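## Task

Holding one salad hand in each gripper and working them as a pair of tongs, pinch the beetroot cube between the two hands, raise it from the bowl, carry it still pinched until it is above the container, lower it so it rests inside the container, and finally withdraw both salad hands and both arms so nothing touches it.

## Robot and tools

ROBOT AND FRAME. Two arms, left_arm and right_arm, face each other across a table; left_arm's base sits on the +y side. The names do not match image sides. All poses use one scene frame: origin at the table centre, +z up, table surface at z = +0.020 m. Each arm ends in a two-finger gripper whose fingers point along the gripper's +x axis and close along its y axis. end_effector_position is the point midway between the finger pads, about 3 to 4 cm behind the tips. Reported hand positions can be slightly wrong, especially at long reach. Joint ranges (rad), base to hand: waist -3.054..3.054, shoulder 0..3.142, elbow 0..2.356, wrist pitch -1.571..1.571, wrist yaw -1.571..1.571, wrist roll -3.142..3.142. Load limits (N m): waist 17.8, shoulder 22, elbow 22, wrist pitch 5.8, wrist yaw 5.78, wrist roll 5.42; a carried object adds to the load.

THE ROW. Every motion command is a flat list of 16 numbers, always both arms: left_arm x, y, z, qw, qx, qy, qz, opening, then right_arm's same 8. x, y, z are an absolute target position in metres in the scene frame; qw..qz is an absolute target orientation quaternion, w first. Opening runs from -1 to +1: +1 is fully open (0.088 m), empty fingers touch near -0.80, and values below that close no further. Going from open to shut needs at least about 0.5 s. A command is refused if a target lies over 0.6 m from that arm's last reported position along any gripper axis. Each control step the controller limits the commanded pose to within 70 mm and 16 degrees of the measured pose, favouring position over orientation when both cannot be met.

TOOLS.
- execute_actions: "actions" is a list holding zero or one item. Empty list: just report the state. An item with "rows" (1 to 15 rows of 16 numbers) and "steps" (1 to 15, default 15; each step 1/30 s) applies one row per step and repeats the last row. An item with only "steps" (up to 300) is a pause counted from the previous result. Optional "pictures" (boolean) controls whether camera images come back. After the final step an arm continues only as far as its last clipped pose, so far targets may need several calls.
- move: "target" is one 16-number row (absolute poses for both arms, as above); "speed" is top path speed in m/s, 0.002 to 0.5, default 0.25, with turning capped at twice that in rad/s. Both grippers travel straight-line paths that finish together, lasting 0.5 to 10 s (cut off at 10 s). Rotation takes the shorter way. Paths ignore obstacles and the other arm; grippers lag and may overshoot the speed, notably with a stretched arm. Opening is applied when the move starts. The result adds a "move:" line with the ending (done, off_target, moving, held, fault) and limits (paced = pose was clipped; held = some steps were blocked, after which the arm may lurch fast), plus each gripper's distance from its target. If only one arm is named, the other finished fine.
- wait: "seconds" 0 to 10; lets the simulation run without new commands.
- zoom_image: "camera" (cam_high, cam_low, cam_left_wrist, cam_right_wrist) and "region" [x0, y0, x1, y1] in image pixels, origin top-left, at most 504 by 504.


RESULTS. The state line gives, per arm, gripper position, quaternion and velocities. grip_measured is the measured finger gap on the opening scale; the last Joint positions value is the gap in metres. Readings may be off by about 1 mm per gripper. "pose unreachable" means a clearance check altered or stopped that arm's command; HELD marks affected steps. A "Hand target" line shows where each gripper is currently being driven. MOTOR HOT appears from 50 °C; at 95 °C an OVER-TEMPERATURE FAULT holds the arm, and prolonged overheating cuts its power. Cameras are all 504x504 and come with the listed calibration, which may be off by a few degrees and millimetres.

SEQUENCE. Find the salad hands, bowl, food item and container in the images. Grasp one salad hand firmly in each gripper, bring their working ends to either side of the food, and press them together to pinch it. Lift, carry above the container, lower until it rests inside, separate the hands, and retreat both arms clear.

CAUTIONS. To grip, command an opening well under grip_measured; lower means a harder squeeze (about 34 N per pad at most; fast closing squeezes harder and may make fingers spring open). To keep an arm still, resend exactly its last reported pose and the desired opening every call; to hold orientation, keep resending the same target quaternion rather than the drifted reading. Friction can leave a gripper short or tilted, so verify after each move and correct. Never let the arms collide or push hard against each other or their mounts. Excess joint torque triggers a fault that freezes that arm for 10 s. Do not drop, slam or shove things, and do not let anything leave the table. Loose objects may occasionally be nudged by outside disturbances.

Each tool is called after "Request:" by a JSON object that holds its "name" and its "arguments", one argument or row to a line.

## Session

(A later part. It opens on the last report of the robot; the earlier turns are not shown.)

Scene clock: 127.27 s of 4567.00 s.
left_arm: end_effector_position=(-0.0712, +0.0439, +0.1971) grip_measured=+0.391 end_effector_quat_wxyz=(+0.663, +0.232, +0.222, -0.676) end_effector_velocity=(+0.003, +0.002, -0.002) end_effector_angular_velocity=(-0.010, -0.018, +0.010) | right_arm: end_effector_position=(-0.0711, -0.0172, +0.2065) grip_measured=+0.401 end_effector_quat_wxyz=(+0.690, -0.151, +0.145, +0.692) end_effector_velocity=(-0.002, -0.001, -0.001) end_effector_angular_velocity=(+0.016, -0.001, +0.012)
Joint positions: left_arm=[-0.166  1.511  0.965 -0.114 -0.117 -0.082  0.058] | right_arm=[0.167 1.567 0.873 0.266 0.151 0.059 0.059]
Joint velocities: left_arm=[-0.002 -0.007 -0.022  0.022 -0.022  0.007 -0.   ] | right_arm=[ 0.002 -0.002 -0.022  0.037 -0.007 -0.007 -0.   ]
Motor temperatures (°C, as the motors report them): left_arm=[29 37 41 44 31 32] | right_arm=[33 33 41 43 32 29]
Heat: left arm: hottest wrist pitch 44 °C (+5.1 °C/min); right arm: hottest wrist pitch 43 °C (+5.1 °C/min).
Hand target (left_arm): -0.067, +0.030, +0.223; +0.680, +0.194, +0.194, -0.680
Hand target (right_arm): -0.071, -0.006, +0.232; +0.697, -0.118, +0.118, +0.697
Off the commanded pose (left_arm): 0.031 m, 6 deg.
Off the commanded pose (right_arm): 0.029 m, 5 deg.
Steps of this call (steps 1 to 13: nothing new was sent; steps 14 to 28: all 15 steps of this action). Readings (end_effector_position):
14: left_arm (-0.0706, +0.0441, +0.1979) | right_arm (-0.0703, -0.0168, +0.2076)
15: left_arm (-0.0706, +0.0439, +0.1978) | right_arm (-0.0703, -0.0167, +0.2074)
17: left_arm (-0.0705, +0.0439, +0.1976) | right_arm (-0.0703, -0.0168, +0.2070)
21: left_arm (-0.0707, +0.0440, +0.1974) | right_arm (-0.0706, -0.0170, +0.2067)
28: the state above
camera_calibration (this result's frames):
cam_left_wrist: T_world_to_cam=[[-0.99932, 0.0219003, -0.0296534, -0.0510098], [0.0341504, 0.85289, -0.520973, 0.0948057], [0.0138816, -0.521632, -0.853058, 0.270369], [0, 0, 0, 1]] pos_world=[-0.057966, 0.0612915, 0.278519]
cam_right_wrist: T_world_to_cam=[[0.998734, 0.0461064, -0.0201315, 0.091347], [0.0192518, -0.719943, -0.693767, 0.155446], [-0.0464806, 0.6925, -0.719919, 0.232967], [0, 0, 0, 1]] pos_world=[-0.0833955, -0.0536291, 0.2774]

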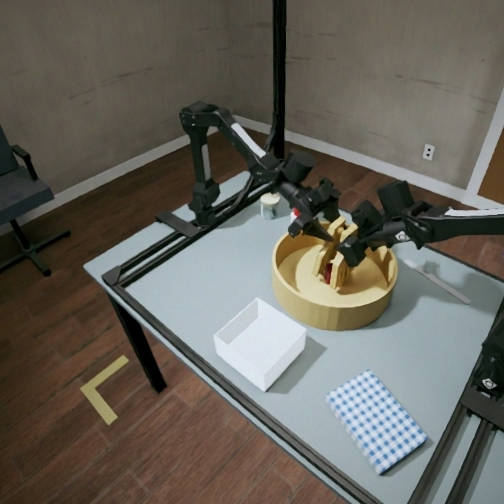

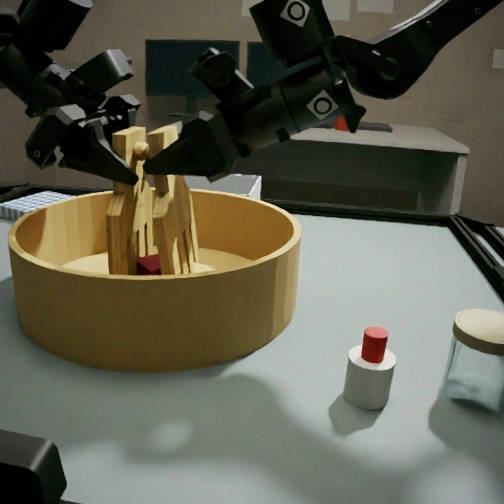

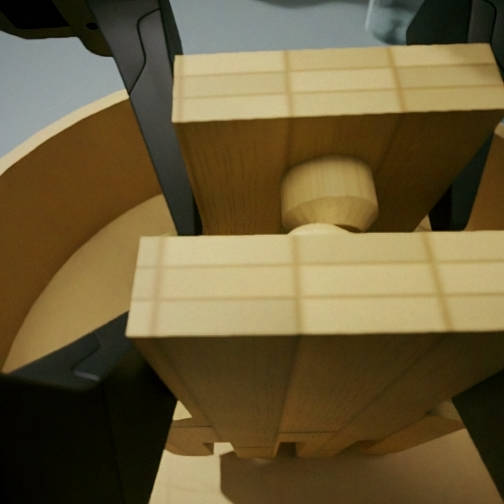

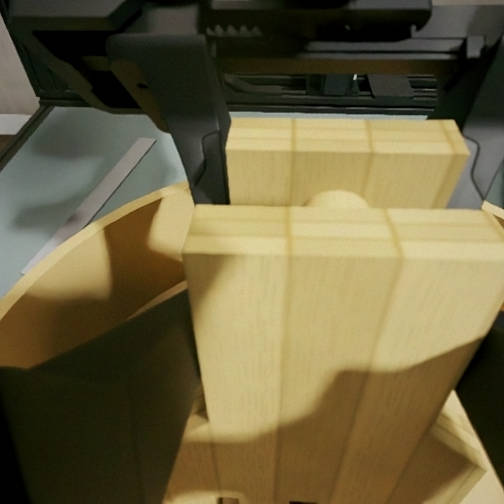

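Request:
{"name": "execute_actions", "arguments": {
  "actions": [
    {"rows":[[-0.067,0.03,0.23,0.68,0.194,0.194,-0.68,-1,-0.071,-0.006,0.239,0.697,-0.118,0.118,0.697,-1],[-0.067,0.03,0.236,0.68,0.194,0.194,-0.68,-1,-0.071,-0.006,0.245,0.697,-0.118,0.118,0.697,-1],[-0.067,0.03,0.242,0.68,0.194,0.194,-0.68,-1,-0.071,-0.006,0.251,0.697,-0.118,0.118,0.697,-1],[-0.067,0.03,0.248,0.68,0.194,0.194,-0.68,-1,-0.071,-0.006,0.257,0.697,-0.118,0.118,0.697,-1],[-0.067,0.03,0.254,0.68,0.194,0.194,-0.68,-1,-0.071,-0.006,0.263,0.697,-0.118,0.118,0.697,-1]],"steps":15}
  ]
}}

Request:
{"name": "execute_actions", "arguments": {
  "actions": [
    {"rows":[[-0.067,0.03,0.262,0.68,0.194,0.194,-0.68,-1,-0.071,-0.006,0.271,0.697,-0.118,0.118,0.697,-1],[-0.067,0.03,0.27,0.68,0.194,0.194,-0.68,-1,-0.071,-0.006,0.279,0.697,-0.118,0.118,0.697,-1],[-0.067,0.03,0.278,0.68,0.194,0.194,-0.68,-1,-0.071,-0.006,0.287,0.697,-0.118,0.118,0.697,-1]],"steps":15}
  ]
}}

Scene clock: 128.53 s of 4567.00 s.
left_arm: end_effector_position=(-0.0712, +0.0449, +0.2230) grip_measured=+0.391 end_effector_quat_wxyz=(+0.663, +0.230, +0.220, -0.677) end_effector_velocity=(+0.001, +0.003, +0.007) end_effector_angular_velocity=(+0.019, -0.023, +0.006) | right_arm: end_effector_position=(-0.0710, -0.0178, +0.2330) grip_measured=+0.401 end_effector_quat_wxyz=(+0.691, -0.150, +0.142, +0.693) end_effector_velocity=(-0.000, -0.000, +0.012) end_effector_angular_velocity=(+0.007, -0.003, +0.007)
Joint positions: left_arm=[-0.166  1.479  1.037 -0.211 -0.119 -0.081  0.058] | right_arm=[0.167 1.522 0.939 0.16  0.153 0.057 0.059]
Joint velocities: left_arm=[-0.007 -0.007  0.037 -0.066 -0.022  0.007 -0.   ] | right_arm=[-0.002 -0.017  0.027 -0.037 -0.007 -0.007 -0.   ]
Motor temperatures (°C, as the motors report them): left_arm=[29 37 42 46 31 32] | right_arm=[33 33 41 44 32 29]
Heat: left arm: hottest wrist pitch 46 °C (+7.1 °C/min); right arm: hottest wrist pitch 44 °C (+6.0 °C/min).
Hand target (left_arm): -0.067, +0.032, +0.254; +0.680, +0.194, +0.194, -0.680
Hand target (right_arm): -0.071, -0.008, +0.263; +0.697, -0.118, +0.118, +0.697
Off the commanded pose (left_arm): 0.035 m, 5 deg.
Off the commanded pose (right_arm): 0.032 m, 5 deg.
Steps of this call (steps 1 to 23: nothing new was sent; steps 24 to 38: all 15 steps of this action). Readings (end_effector_position):
24: left_arm (-0.0714, +0.0438, +0.1977) | right_arm (-0.0713, -0.0174, +0.2068)
25: left_arm (-0.0713, +0.0441, +0.1977) | right_arm (-0.0712, -0.0177, +0.2073)
27: left_arm (-0.0712, +0.0442, +0.2010) | right_arm (-0.0711, -0.0179, +0.2110)
31: left_arm (-0.0713, +0.0447, +0.2163) | right_arm (-0.0709, -0.0179, +0.2261)
38: the state above
camera_calibration (this result's frames):
cam_left_wrist: T_world_to_cam=[[-0.999294, 0.0222427, -0.0302696, -0.0501262], [0.0348613, 0.849254, -0.526833, 0.109048], [0.0139884, -0.527516, -0.84943, 0.292479], [0, 0, 0, 1]] pos_world=[-0.0579837, 0.0627934, 0.304373]
cam_right_wrist: T_world_to_cam=[[0.998774, 0.0459705, -0.018366, 0.0913364], [0.0201543, -0.716473, -0.697324, 0.174332], [-0.0452151, 0.696099, -0.716521, 0.251817], [0, 0, 0, 1]] pos_world=[-0.083352, -0.0545842, 0.303676]

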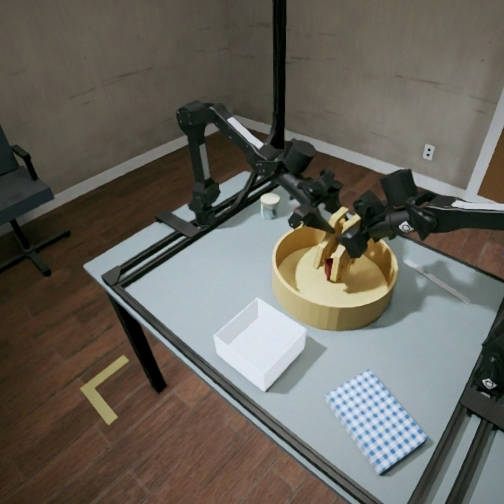

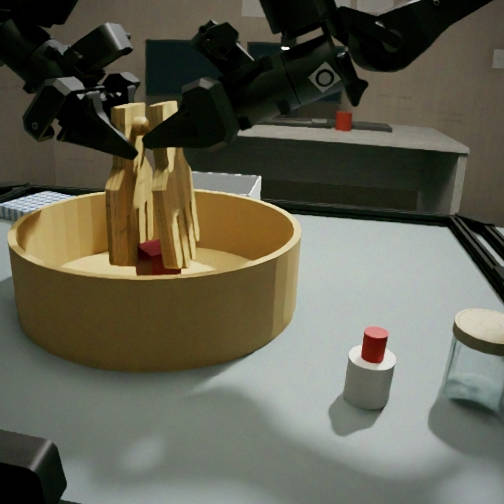

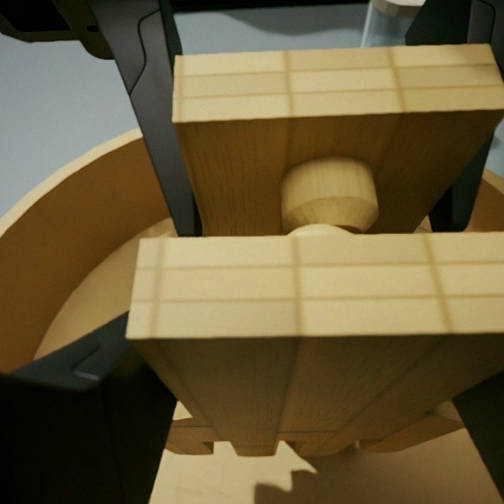

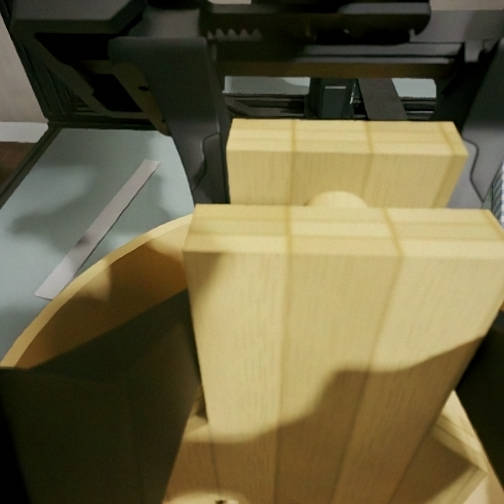

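Scene clock: 129.03 s of 4567.00 s.
left_arm: end_effector_position=(-0.0716, +0.0453, +0.2486) grip_measured=+0.391 end_effector_quat_wxyz=(+0.663, +0.230, +0.220, -0.677) end_effector_velocity=(-0.002, -0.002, +0.013) end_effector_angular_velocity=(-0.027, +0.006, +0.003) | right_arm: end_effector_position=(-0.0713, -0.0177, +0.2590) grip_measured=+0.401 end_effector_quat_wxyz=(+0.691, -0.150, +0.142, +0.693) end_effector_velocity=(-0.002, -0.001, +0.006) end_effector_angular_velocity=(-0.008, -0.005, +0.012)
Joint positions: left_arm=[-0.168  1.463  1.126 -0.316 -0.119 -0.081  0.058] | right_arm=[0.168 1.492 1.018 0.054 0.153 0.056 0.059]
Joint velocities: left_arm=[-0.007 -0.007  0.027 -0.007 -0.007 -0.007  0.   ] | right_arm=[ 0.002 -0.007  0.022 -0.037 -0.007 -0.007 -0.   ]
Motor temperatures (°C, as the motors report them): left_arm=[29 37 42 47 31 32] | right_arm=[33 33 41 44 32 29]
Heat: left arm: hottest wrist pitch 47 °C (+8.1 °C/min); right arm: hottest wrist pitch 44 °C (+6.1 °C/min).
Hand target (left_arm): -0.067, +0.032, +0.278; +0.680, +0.194, +0.194, -0.680
Hand target (right_arm): -0.071, -0.008, +0.287; +0.697, -0.118, +0.118, +0.697
Off the commanded pose (left_arm): 0.033 m, 5 deg.
Off the commanded pose (right_arm): 0.030 m, 5 deg.
Steps of this call (steps 1 to 15: all 15 steps of this action). Readings (end_effector_position):
1: left_arm (-0.0712, +0.0449, +0.2242) | right_arm (-0.0710, -0.0178, +0.2342)
2: left_arm (-0.0712, +0.0449, +0.2261) | right_arm (-0.0710, -0.0177, +0.2362)
4: left_arm (-0.0712, +0.0448, +0.2326) | right_arm (-0.0711, -0.0178, +0.2428)
8: left_arm (-0.0713, +0.0452, +0.2447) | right_arm (-0.0711, -0.0178, +0.2551)
15: the state above
camera_calibration (this result's frames):
cam_left_wrist: T_world_to_cam=[[-0.999266, 0.0230938, -0.0305537, -0.0496853], [0.0357298, 0.849402, -0.526535, 0.122188], [0.0137926, -0.527241, -0.849604, 0.31443], [0, 0, 0, 1]] pos_world=[-0.0583515, 0.0631406, 0.329959]
cam_right_wrist: T_world_to_cam=[[0.998731, 0.0470745, -0.0178992, 0.0920659], [0.0211861, -0.715138, -0.698662, 0.192986], [-0.0456896, 0.697396, -0.715228, 0.269983], [0, 0, 0, 1]] pos_world=[-0.0837022, -0.0546074, 0.32958]

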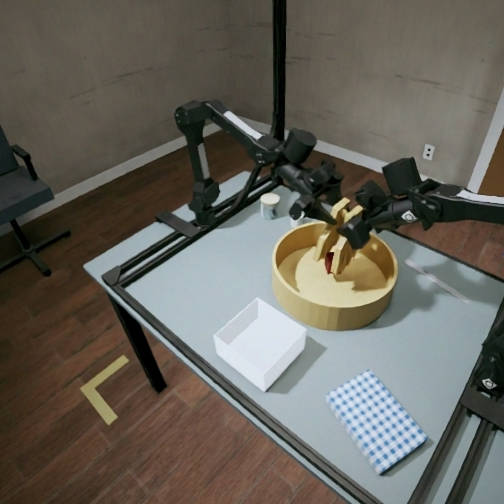

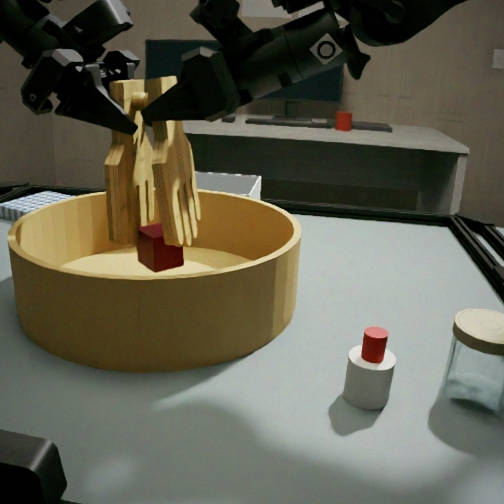

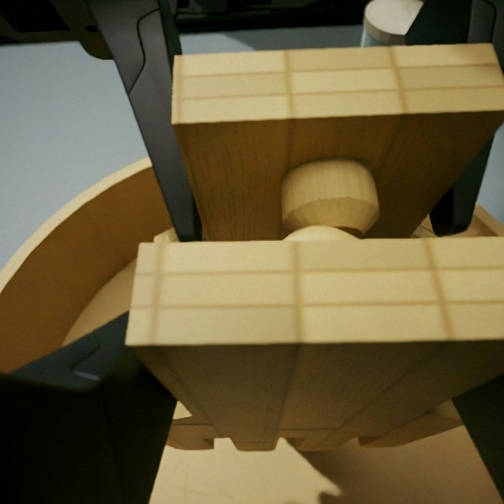

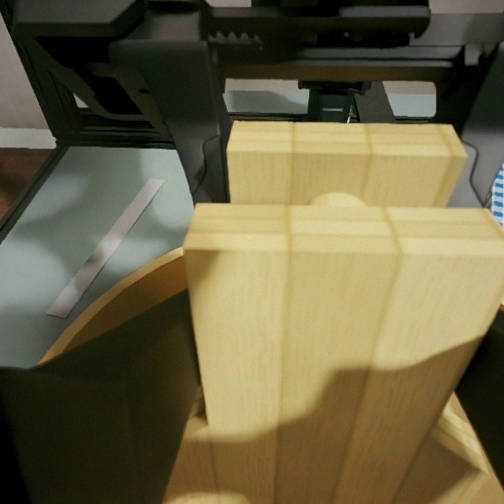

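Request:
{"name": "move", "arguments": {
  "target": [-0.069,0.047,0.235,0.671,0.224,0.224,-0.671,-1,-0.071,-0.02,0.244,0.69,-0.153,0.153,0.69,-1],
  "speed": 0.04
}}

Request:
{"name": "move", "arguments": {
  "target": [-0.069,0.052,0.183,0.671,0.224,0.224,-0.671,-1,-0.071,-0.026,0.19,0.69,-0.153,0.153,0.69,-1],
  "speed": 0.04
}}

Request:
{"name": "move", "arguments": {
  "target": [-0.069,0.042,0.145,0.671,0.224,0.224,-0.671,0.38,-0.071,-0.017,0.15,0.69,-0.153,0.153,0.69,0.39],
  "speed": 0.02
}}

Scene clock: 130.67 s of 4567.00 s.
left_arm: end_effector_position=(-0.0709, +0.0463, +0.2371) grip_measured=+0.391 end_effector_quat_wxyz=(+0.668, +0.224, +0.223, -0.674) end_effector_velocity=(+0.002, -0.000, -0.003) end_effector_angular_velocity=(+0.002, +0.001, +0.013) | right_arm: end_effector_position=(-0.0717, -0.0206, +0.2456) grip_measured=+0.401 end_effector_quat_wxyz=(+0.690, -0.154, +0.152, +0.691) end_effector_velocity=(+0.000, -0.002, -0.002) end_effector_angular_velocity=(-0.008, +0.008, +0.001)
Joint positions: left_arm=[-0.169  1.463  1.077 -0.264 -0.128 -0.099  0.058] | right_arm=[0.17  1.498 0.986 0.069 0.153 0.069 0.059]
Joint velocities: left_arm=[ 0.002  0.002 -0.007  0.007 -0.007 -0.007 -0.   ] | right_arm=[-0.002 -0.007 -0.007 -0.007 -0.007  0.007 -0.   ]
Motor temperatures (°C, as the motors report them): left_arm=[29 37 42 48 31 32] | right_arm=[33 33 42 45 32 29]
Heat: left arm: hottest wrist pitch 48 °C (+9.1 °C/min); right arm: hottest wrist pitch 45 °C (+7.0 °C/min).
Hand target (left_arm): -0.069, +0.047, +0.235; +0.671, +0.224, +0.224, -0.671
Hand target (right_arm): -0.071, -0.020, +0.244; +0.690, -0.153, +0.153, +0.690
Off the commanded pose (left_arm): 0.003 m, 0 deg.
Off the commanded pose (right_arm): 0.002 m, 0 deg.
move: done
camera_calibration (this result's frames):
cam_left_wrist: T_world_to_cam=[[-0.999753, 0.00714548, -0.0210318, -0.050907], [0.0172081, 0.847865, -0.529932, 0.114762], [0.0140455, -0.530164, -0.847779, 0.30493], [0, 0, 0, 1]] pos_world=[-0.0571522, 0.0647234, 0.318259]
cam_right_wrist: T_world_to_cam=[[0.99871, 0.0434606, -0.0262751, 0.0943008], [0.0138092, -0.730267, -0.683022, 0.176893], [-0.0488724, 0.681778, -0.729925, 0.265498], [0, 0, 0, 1]] pos_world=[-0.0836463, -0.0559303, 0.317093]

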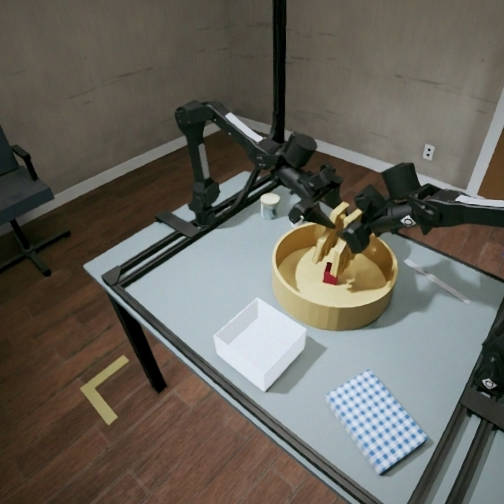

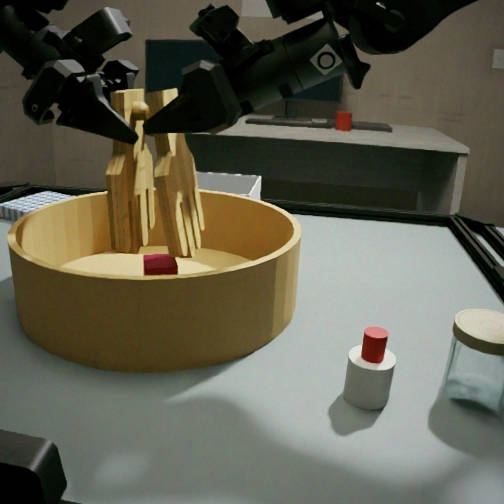

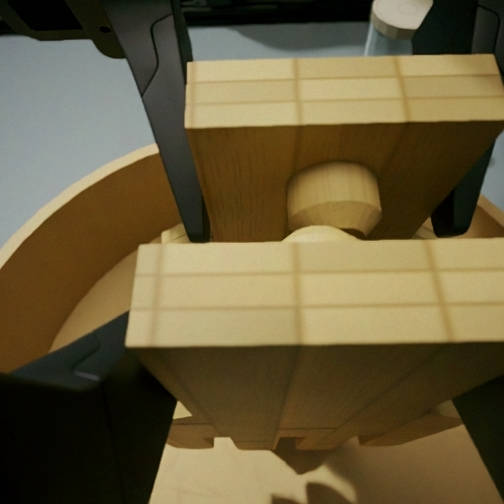

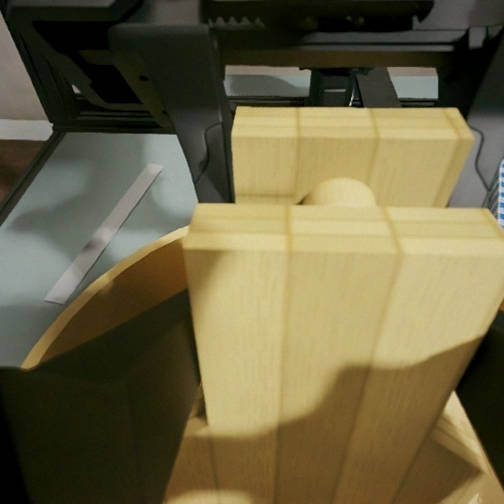

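Scene clock: 132.43 s of 4567.00 s.
left_arm: end_effector_position=(-0.0688, +0.0440, +0.2169) grip_measured=+0.391 end_effector_quat_wxyz=(+0.681, +0.191, +0.196, -0.679) end_effector_velocity=(+0.007, +0.003, -0.005) end_effector_angular_velocity=(+0.012, -0.048, +0.029) | right_arm: end_effector_position=(-0.0705, -0.0272, +0.1903) grip_measured=+0.401 end_effector_quat_wxyz=(+0.690, -0.156, +0.154, +0.690) end_effector_velocity=(+0.002, +0.001, +0.003) end_effector_angular_velocity=(+0.026, +0.014, -0.004)
Joint positions: left_arm=[-0.169  1.46   0.928 -0.029 -0.144 -0.097  0.058] | right_arm=[0.17  1.56  0.812 0.3   0.153 0.071 0.059]
Joint velocities: left_arm=[-0.002 -0.002 -0.012 -0.007 -0.051  0.022 -0.   ] | right_arm=[-0.007 -0.002 -0.012  0.037 -0.007  0.007 -0.   ]
Motor temperatures (°C, as the motors report them): left_arm=[29 37 42 48 31 32] | right_arm=[33 33 42 45 32 29]
Heat: left arm: hottest wrist pitch 48 °C (+9.1 °C/min); right arm: hottest wrist pitch 45 °C (+6.1 °C/min).
Hand target (left_arm): -0.069, +0.054, +0.184; +0.671, +0.224, +0.224, -0.670
Hand target (right_arm): -0.071, -0.026, +0.190; +0.690, -0.153, +0.153, +0.690
Off the commanded pose (left_arm): 0.035 m, 5 deg.
Off the commanded pose (right_arm): 0.001 m, 0 deg.
move: off_target (left_arm)
camera_calibration (this result's frames):
cam_left_wrist: T_world_to_cam=[[-0.999837, -0.00715824, -0.0165746, -0.0495708], [0.00428708, 0.797652, -0.603102, 0.123129], [0.0175379, -0.603075, -0.797492, 0.279066], [0, 0, 0, 1]] pos_world=[-0.0549848, 0.0697283, 0.29599]
cam_right_wrist: T_world_to_cam=[[0.998717, 0.0421831, -0.0280124, 0.0922902], [0.0119465, -0.733868, -0.679187, 0.133254], [-0.0492076, 0.677981, -0.733431, 0.230257], [0, 0, 0, 1]] pos_world=[-0.0824334, -0.0622119, 0.261967]

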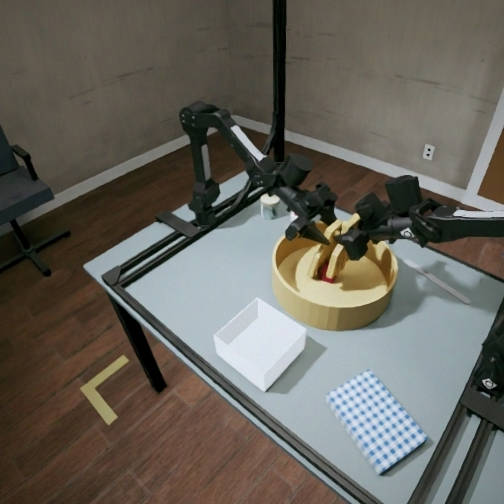

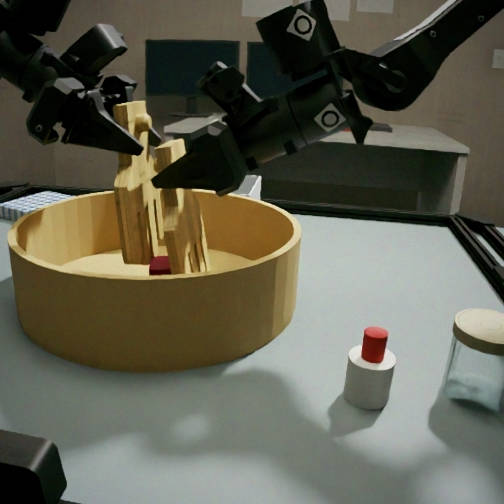

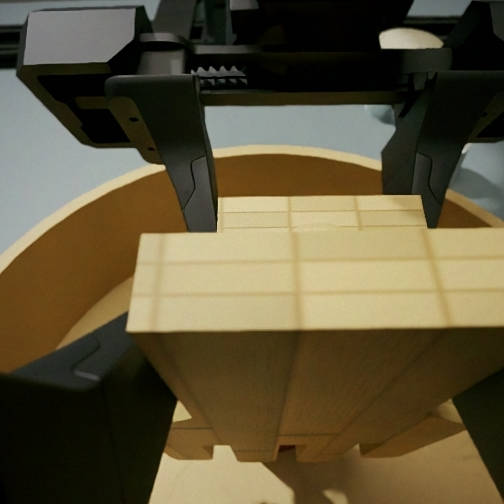

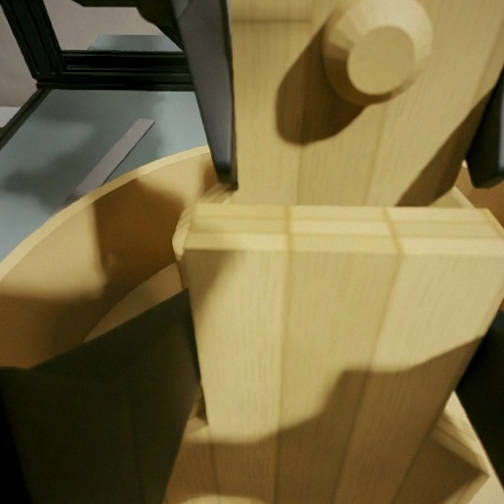

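Scene clock: 136.27 s of 4567.00 s.
left_arm: end_effector_position=(-0.0701, +0.0395, +0.2097) grip_measured=+0.396 end_effector_quat_wxyz=(+0.684, +0.165, +0.174, -0.689) end_effector_velocity=(-0.002, +0.002, -0.004) end_effector_angular_velocity=(+0.013, -0.005, -0.012) | right_arm: end_effector_position=(-0.0725, -0.0174, +0.1811) grip_measured=+0.411 end_effector_quat_wxyz=(+0.693, -0.127, +0.126, +0.698) end_effector_velocity=(+0.002, -0.001, -0.003) end_effector_angular_velocity=(-0.003, -0.005, +0.002)
Joint positions: left_arm=[-0.168  1.476  0.854  0.132 -0.138 -0.089  0.058] | right_arm=[0.171 1.631 0.766 0.5   0.153 0.058 0.059]
Joint velocities: left_arm=[-0.002 -0.002 -0.007 -0.007  0.007  0.007 -0.   ] | right_arm=[-0.007  0.002 -0.007  0.007 -0.007 -0.007  0.   ]
Motor temperatures (°C, as the motors report them): left_arm=[29 37 41 47 31 32] | right_arm=[33 33 41 45 32 29]
Heat: left arm: hottest wrist pitch 47 °C (+7.1 °C/min); right arm: hottest wrist pitch 45 °C (+6.1 °C/min).
Hand target (left_arm): -0.068, +0.050, +0.149; +0.671, +0.224, +0.224, -0.670
Hand target (right_arm): -0.071, -0.019, +0.151; +0.690, -0.153, +0.153, +0.690
Off the commanded pose (left_arm): 0.065 m, 9 deg.
Off the commanded pose (right_arm): 0.031 m, 4 deg.
move: off_target (left_arm, right_arm)
camera_calibration (this result's frames):
cam_left_wrist: T_world_to_cam=[[-0.999971, 0.000245198, -0.00756005, -0.0531797], [0.00516052, 0.752854, -0.658167, 0.135767], [0.00553024, -0.658187, -0.752834, 0.262583], [0, 0, 0, 1]] pos_world=[-0.055331, 0.0706296, 0.286637]
cam_right_wrist: T_world_to_cam=[[0.998417, 0.0499957, -0.025782, 0.0932991], [0.0148424, -0.676227, -0.736544, 0.145876], [-0.0542585, 0.734995, -0.675898, 0.206976], [0, 0, 0, 1]] pos_world=[-0.0840863, -0.0581456, 0.249745]

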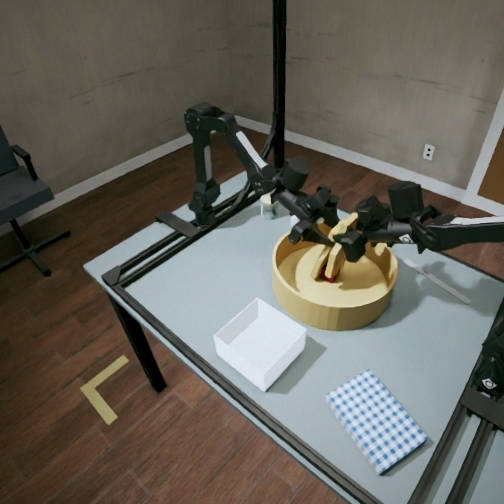

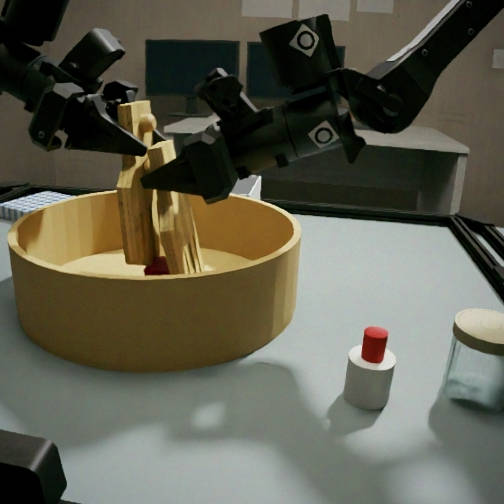

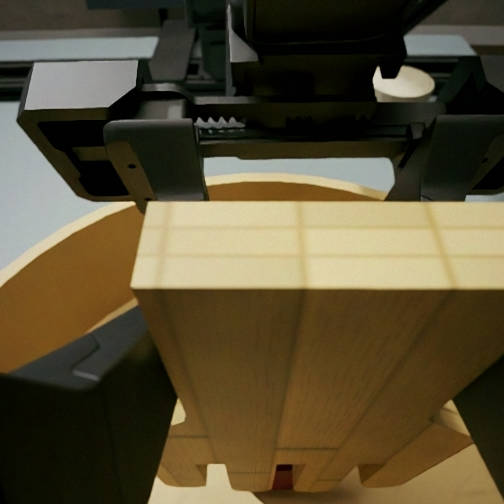

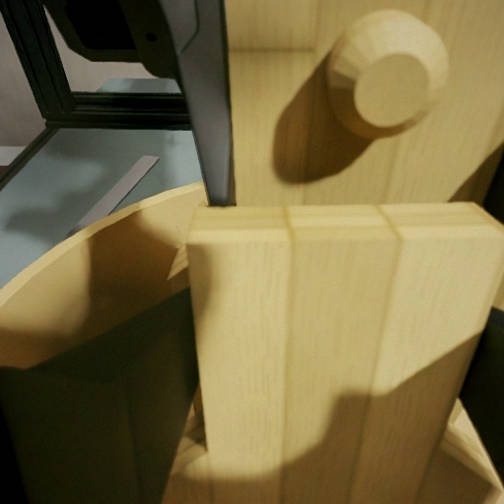

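Request:
{"name": "move", "arguments": {
  "target": [-0.069,0.075,0.235,0.671,0.224,0.224,-0.671,-1,-0.071,-0.04,0.20,0.69,-0.153,0.153,0.69,-1],
  "speed": 0.05
}}

Scene clock: 138.63 s of 4567.00 s.
left_arm: end_effector_position=(-0.0682, +0.0763, +0.2227) grip_measured=+0.393 end_effector_quat_wxyz=(+0.667, +0.235, +0.232, -0.668) end_effector_velocity=(+0.001, +0.005, -0.006) end_effector_angular_velocity=(+0.045, -0.007, +0.008) | right_arm: end_effector_position=(-0.0700, -0.0419, +0.1894) grip_measured=+0.409 end_effector_quat_wxyz=(+0.688, -0.164, +0.160, +0.689) end_effector_velocity=(-0.004, -0.005, -0.005) end_effector_angular_velocity=(-0.033, +0.011, +0.019)
Joint positions: left_arm=[-0.181  1.367  0.96  -0.275 -0.142 -0.11   0.058] | right_arm=[0.176 1.504 0.773 0.263 0.158 0.074 0.059]
Joint velocities: left_arm=[-0.002  0.002  0.007 -0.051 -0.007 -0.007 -0.   ] | right_arm=[ 0.002 -0.007 -0.002 -0.037 -0.022  0.007 -0.   ]
Motor temperatures (°C, as the motors report them): left_arm=[29 37 41 46 31 32] | right_arm=[33 33 41 44 32 29]
Heat: left arm: hottest wrist pitch 46 °C (+6.0 °C/min); right arm: hottest wrist pitch 44 °C (+5.0 °C/min).
Hand target (left_arm): -0.069, +0.075, +0.235; +0.671, +0.224, +0.224, -0.670
Hand target (right_arm): -0.071, -0.040, +0.200; +0.690, -0.153, +0.153, +0.690
Off the commanded pose (left_arm): 0.012 m, 2 deg.
Off the commanded pose (right_arm): 0.011 m, 1 deg.
move: off_target (left_arm, right_arm)
camera_calibration (this result's frames):
cam_left_wrist: T_world_to_cam=[[-0.999656, 0.00126673, -0.0261995, -0.0470951], [0.0143156, 0.863306, -0.504477, 0.0745583], [0.0219792, -0.504679, -0.863027, 0.31054], [0, 0, 0, 1]] pos_world=[-0.0549717, 0.0924159, 0.304384]
cam_right_wrist: T_world_to_cam=[[0.99877, 0.0426887, -0.0252128, 0.0918669], [0.0151659, -0.747233, -0.664389, 0.118752], [-0.0472017, 0.66319, -0.746961, 0.24166], [0, 0, 0, 1]] pos_world=[-0.0821482, -0.0754524, 0.261725]

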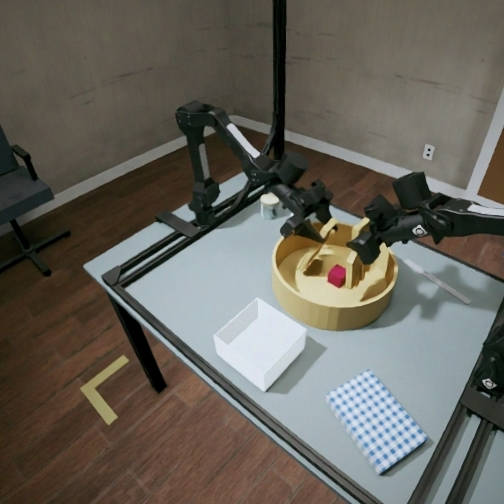

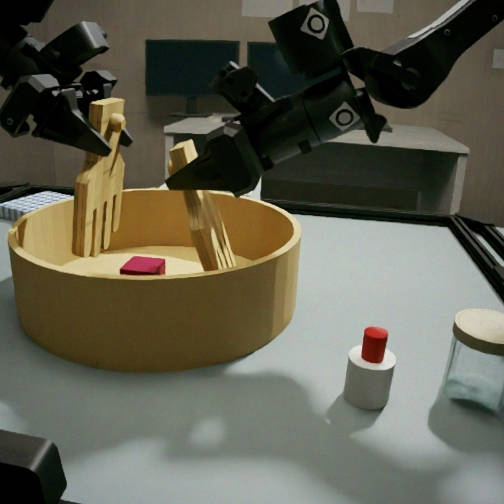

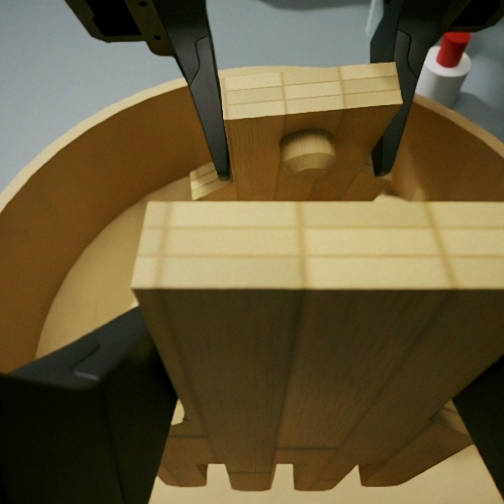

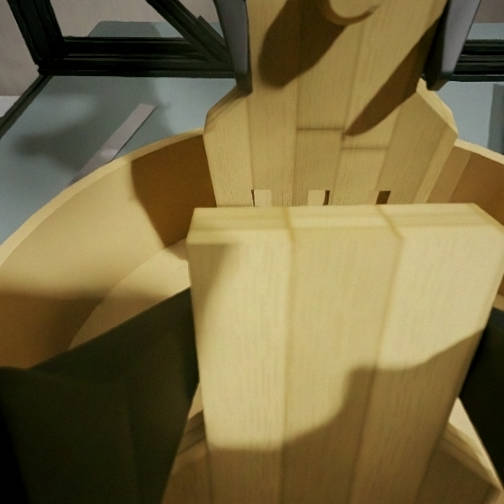

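Request:
{"name": "move", "arguments": {
  "target": [-0.069,0.088,0.18,0.671,0.224,0.224,-0.671,-1,-0.071,-0.055,0.178,0.69,-0.153,0.153,0.69,-1],
  "speed": 0.05
}}

Request:
{"name": "move", "arguments": {
  "target": [-0.069,0.13,0.168,0.671,0.224,0.224,-0.671,0.385,-0.071,-0.11,0.172,0.69,-0.153,0.153,0.69,0.4],
  "speed": 0.03
}}

Scene clock: 141.23 s of 4567.00 s.
left_arm: end_effector_position=(-0.0688, +0.0860, +0.1806) grip_measured=+0.393 end_effector_quat_wxyz=(+0.669, +0.226, +0.226, -0.671) end_effector_velocity=(+0.002, -0.000, -0.002) end_effector_angular_velocity=(-0.018, +0.005, +0.013) | right_arm: end_effector_position=(-0.0690, -0.0509, +0.1840) grip_measured=+0.409 end_effector_quat_wxyz=(+0.693, -0.149, +0.147, +0.690) end_effector_velocity=(+0.003, -0.002, -0.001) end_effector_angular_velocity=(+0.003, -0.009, -0.006)
Joint positions: left_arm=[-0.19   1.366  0.77  -0.062 -0.149 -0.115  0.058] | right_arm=[0.183 1.485 0.695 0.361 0.172 0.074 0.059]
Joint velocities: left_arm=[ 0.002 -0.002 -0.022  0.037 -0.007 -0.007 -0.   ] | right_arm=[-0.002 -0.007 -0.012  0.007  0.007 -0.007 -0.   ]
Motor temperatures (°C, as the motors report them): left_arm=[29 37 41 46 31 32] | right_arm=[33 33 41 44 32 29]
Heat: left arm: hottest wrist pitch 46 °C (+5.1 °C/min); right arm: hottest wrist pitch 44 °C (+4.1 °C/min).
Hand target (left_arm): -0.069, +0.088, +0.180; +0.671, +0.224, +0.224, -0.671
Hand target (right_arm): -0.071, -0.055, +0.178; +0.690, -0.153, +0.153, +0.690
Off the commanded pose (left_arm): 0.002 m, 0 deg.
Off the commanded pose (right_arm): 0.008 m, 1 deg.
move: done
camera_calibration (this result's frames):
cam_left_wrist: T_world_to_cam=[[-0.999745, 0.00165049, -0.022515, -0.049579], [0.0132241, 0.851119, -0.524806, 0.0496271], [0.0182967, -0.52497, -0.850924, 0.278462], [0, 0, 0, 1]] pos_world=[-0.0553176, 0.104028, 0.261879]
cam_right_wrist: T_world_to_cam=[[0.998976, 0.0376405, -0.0251187, 0.0908797], [0.00970224, -0.720333, -0.693561, 0.114823], [-0.0441998, 0.692607, -0.71996, 0.24038], [0, 0, 0, 1]] pos_world=[-0.0812759, -0.0871988, 0.254984]

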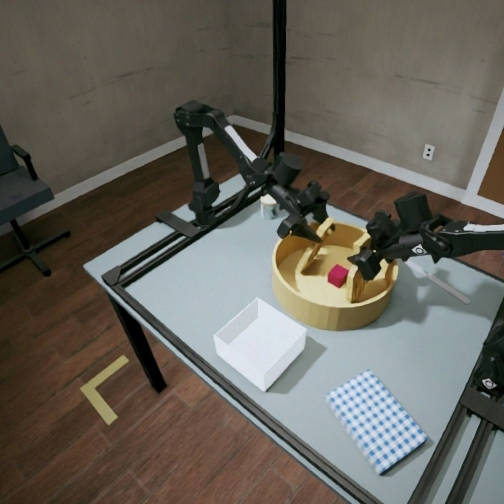

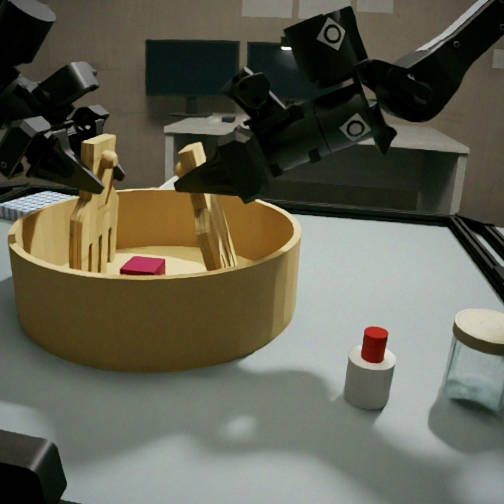

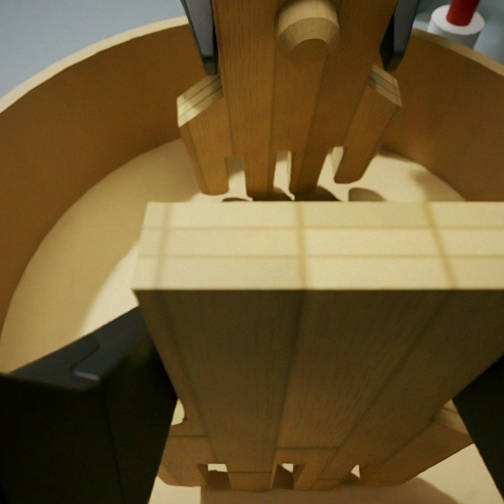

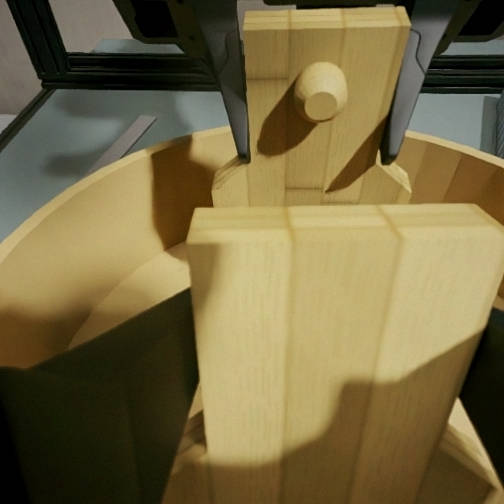

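Scene clock: 143.57 s of 4567.00 s.
left_arm: end_effector_position=(-0.0693, +0.1239, +0.1790) grip_measured=+0.396 end_effector_quat_wxyz=(+0.673, +0.211, +0.216, -0.675) end_effector_velocity=(-0.001, +0.006, -0.005) end_effector_angular_velocity=(+0.022, +0.017, +0.004) | right_arm: end_effector_position=(-0.0713, -0.1035, +0.1861) grip_measured=+0.411 end_effector_quat_wxyz=(+0.693, -0.137, +0.142, +0.693) end_effector_velocity=(+0.001, -0.004, -0.001) end_effector_angular_velocity=(-0.002, -0.024, +0.004)
Joint positions: left_arm=[-0.227  1.195  0.621 -0.052 -0.182 -0.139  0.058] | right_arm=[0.233 1.257 0.509 0.342 0.213 0.099 0.059]
Joint velocities: left_arm=[-0.002 -0.012 -0.012 -0.022  0.007 -0.022 -0.   ] | right_arm=[ 0.002 -0.017 -0.012 -0.007  0.007 -0.022 -0.   ]
Motor temperatures (°C, as the motors report them): left_arm=[29 37 41 46 31 32] | right_arm=[33 33 40 44 32 29]
Heat: left arm: hottest wrist pitch 46 °C (+5.0 °C/min); right arm: hottest wrist pitch 44 °C (+4.0 °C/min).
Hand target (left_arm): -0.069, +0.130, +0.168; +0.671, +0.224, +0.224, -0.671
Hand target (right_arm): -0.071, -0.110, +0.173; +0.690, -0.153, +0.153, +0.690
Off the commanded pose (left_arm): 0.013 m, 2 deg.
Off the commanded pose (right_arm): 0.015 m, 2 deg.
move: off_target (left_arm, right_arm)
camera_calibration (this result's frames):
cam_left_wrist: T_world_to_cam=[[-0.999878, -0.0021863, -0.01548, -0.0509512], [0.00676668, 0.832095, -0.554592, 0.023767], [0.0140933, -0.554629, -0.831979, 0.296943], [0, 0, 0, 1]] pos_world=[-0.0552907, 0.144805, 0.259443]
cam_right_wrist: T_world_to_cam=[[0.998541, 0.0406983, -0.0354928, 0.0973402], [0.00332784, -0.702391, -0.711783, 0.0831415], [-0.0538982, 0.710627, -0.701502, 0.275989], [0, 0, 0, 1]] pos_world=[-0.0825996, -0.141689, 0.25624]

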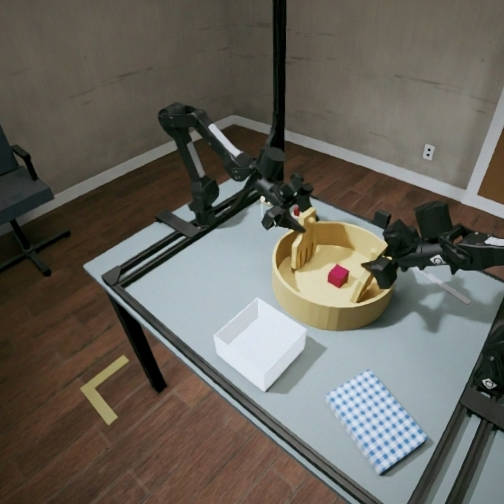

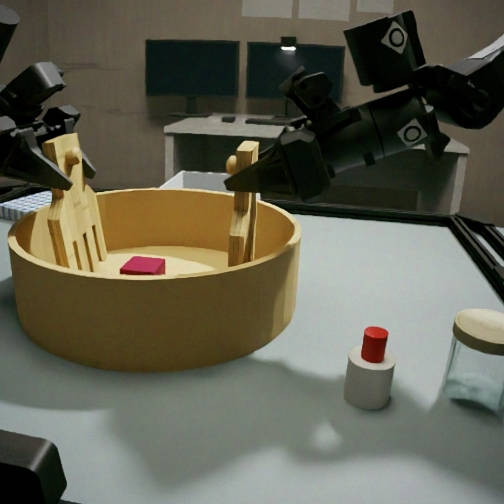

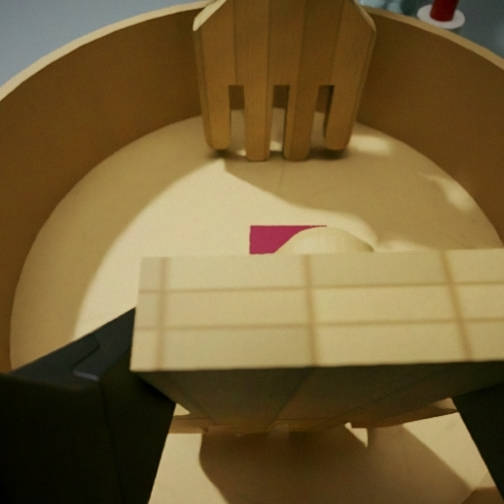

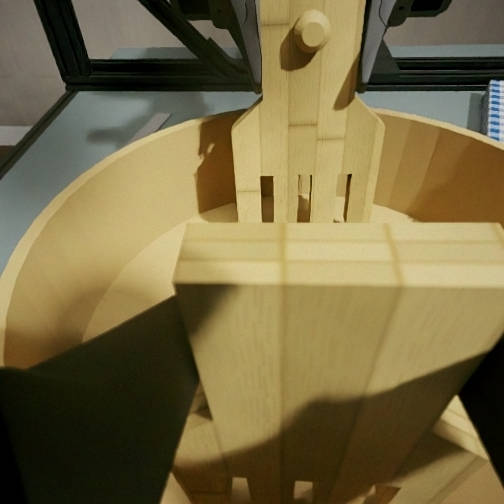

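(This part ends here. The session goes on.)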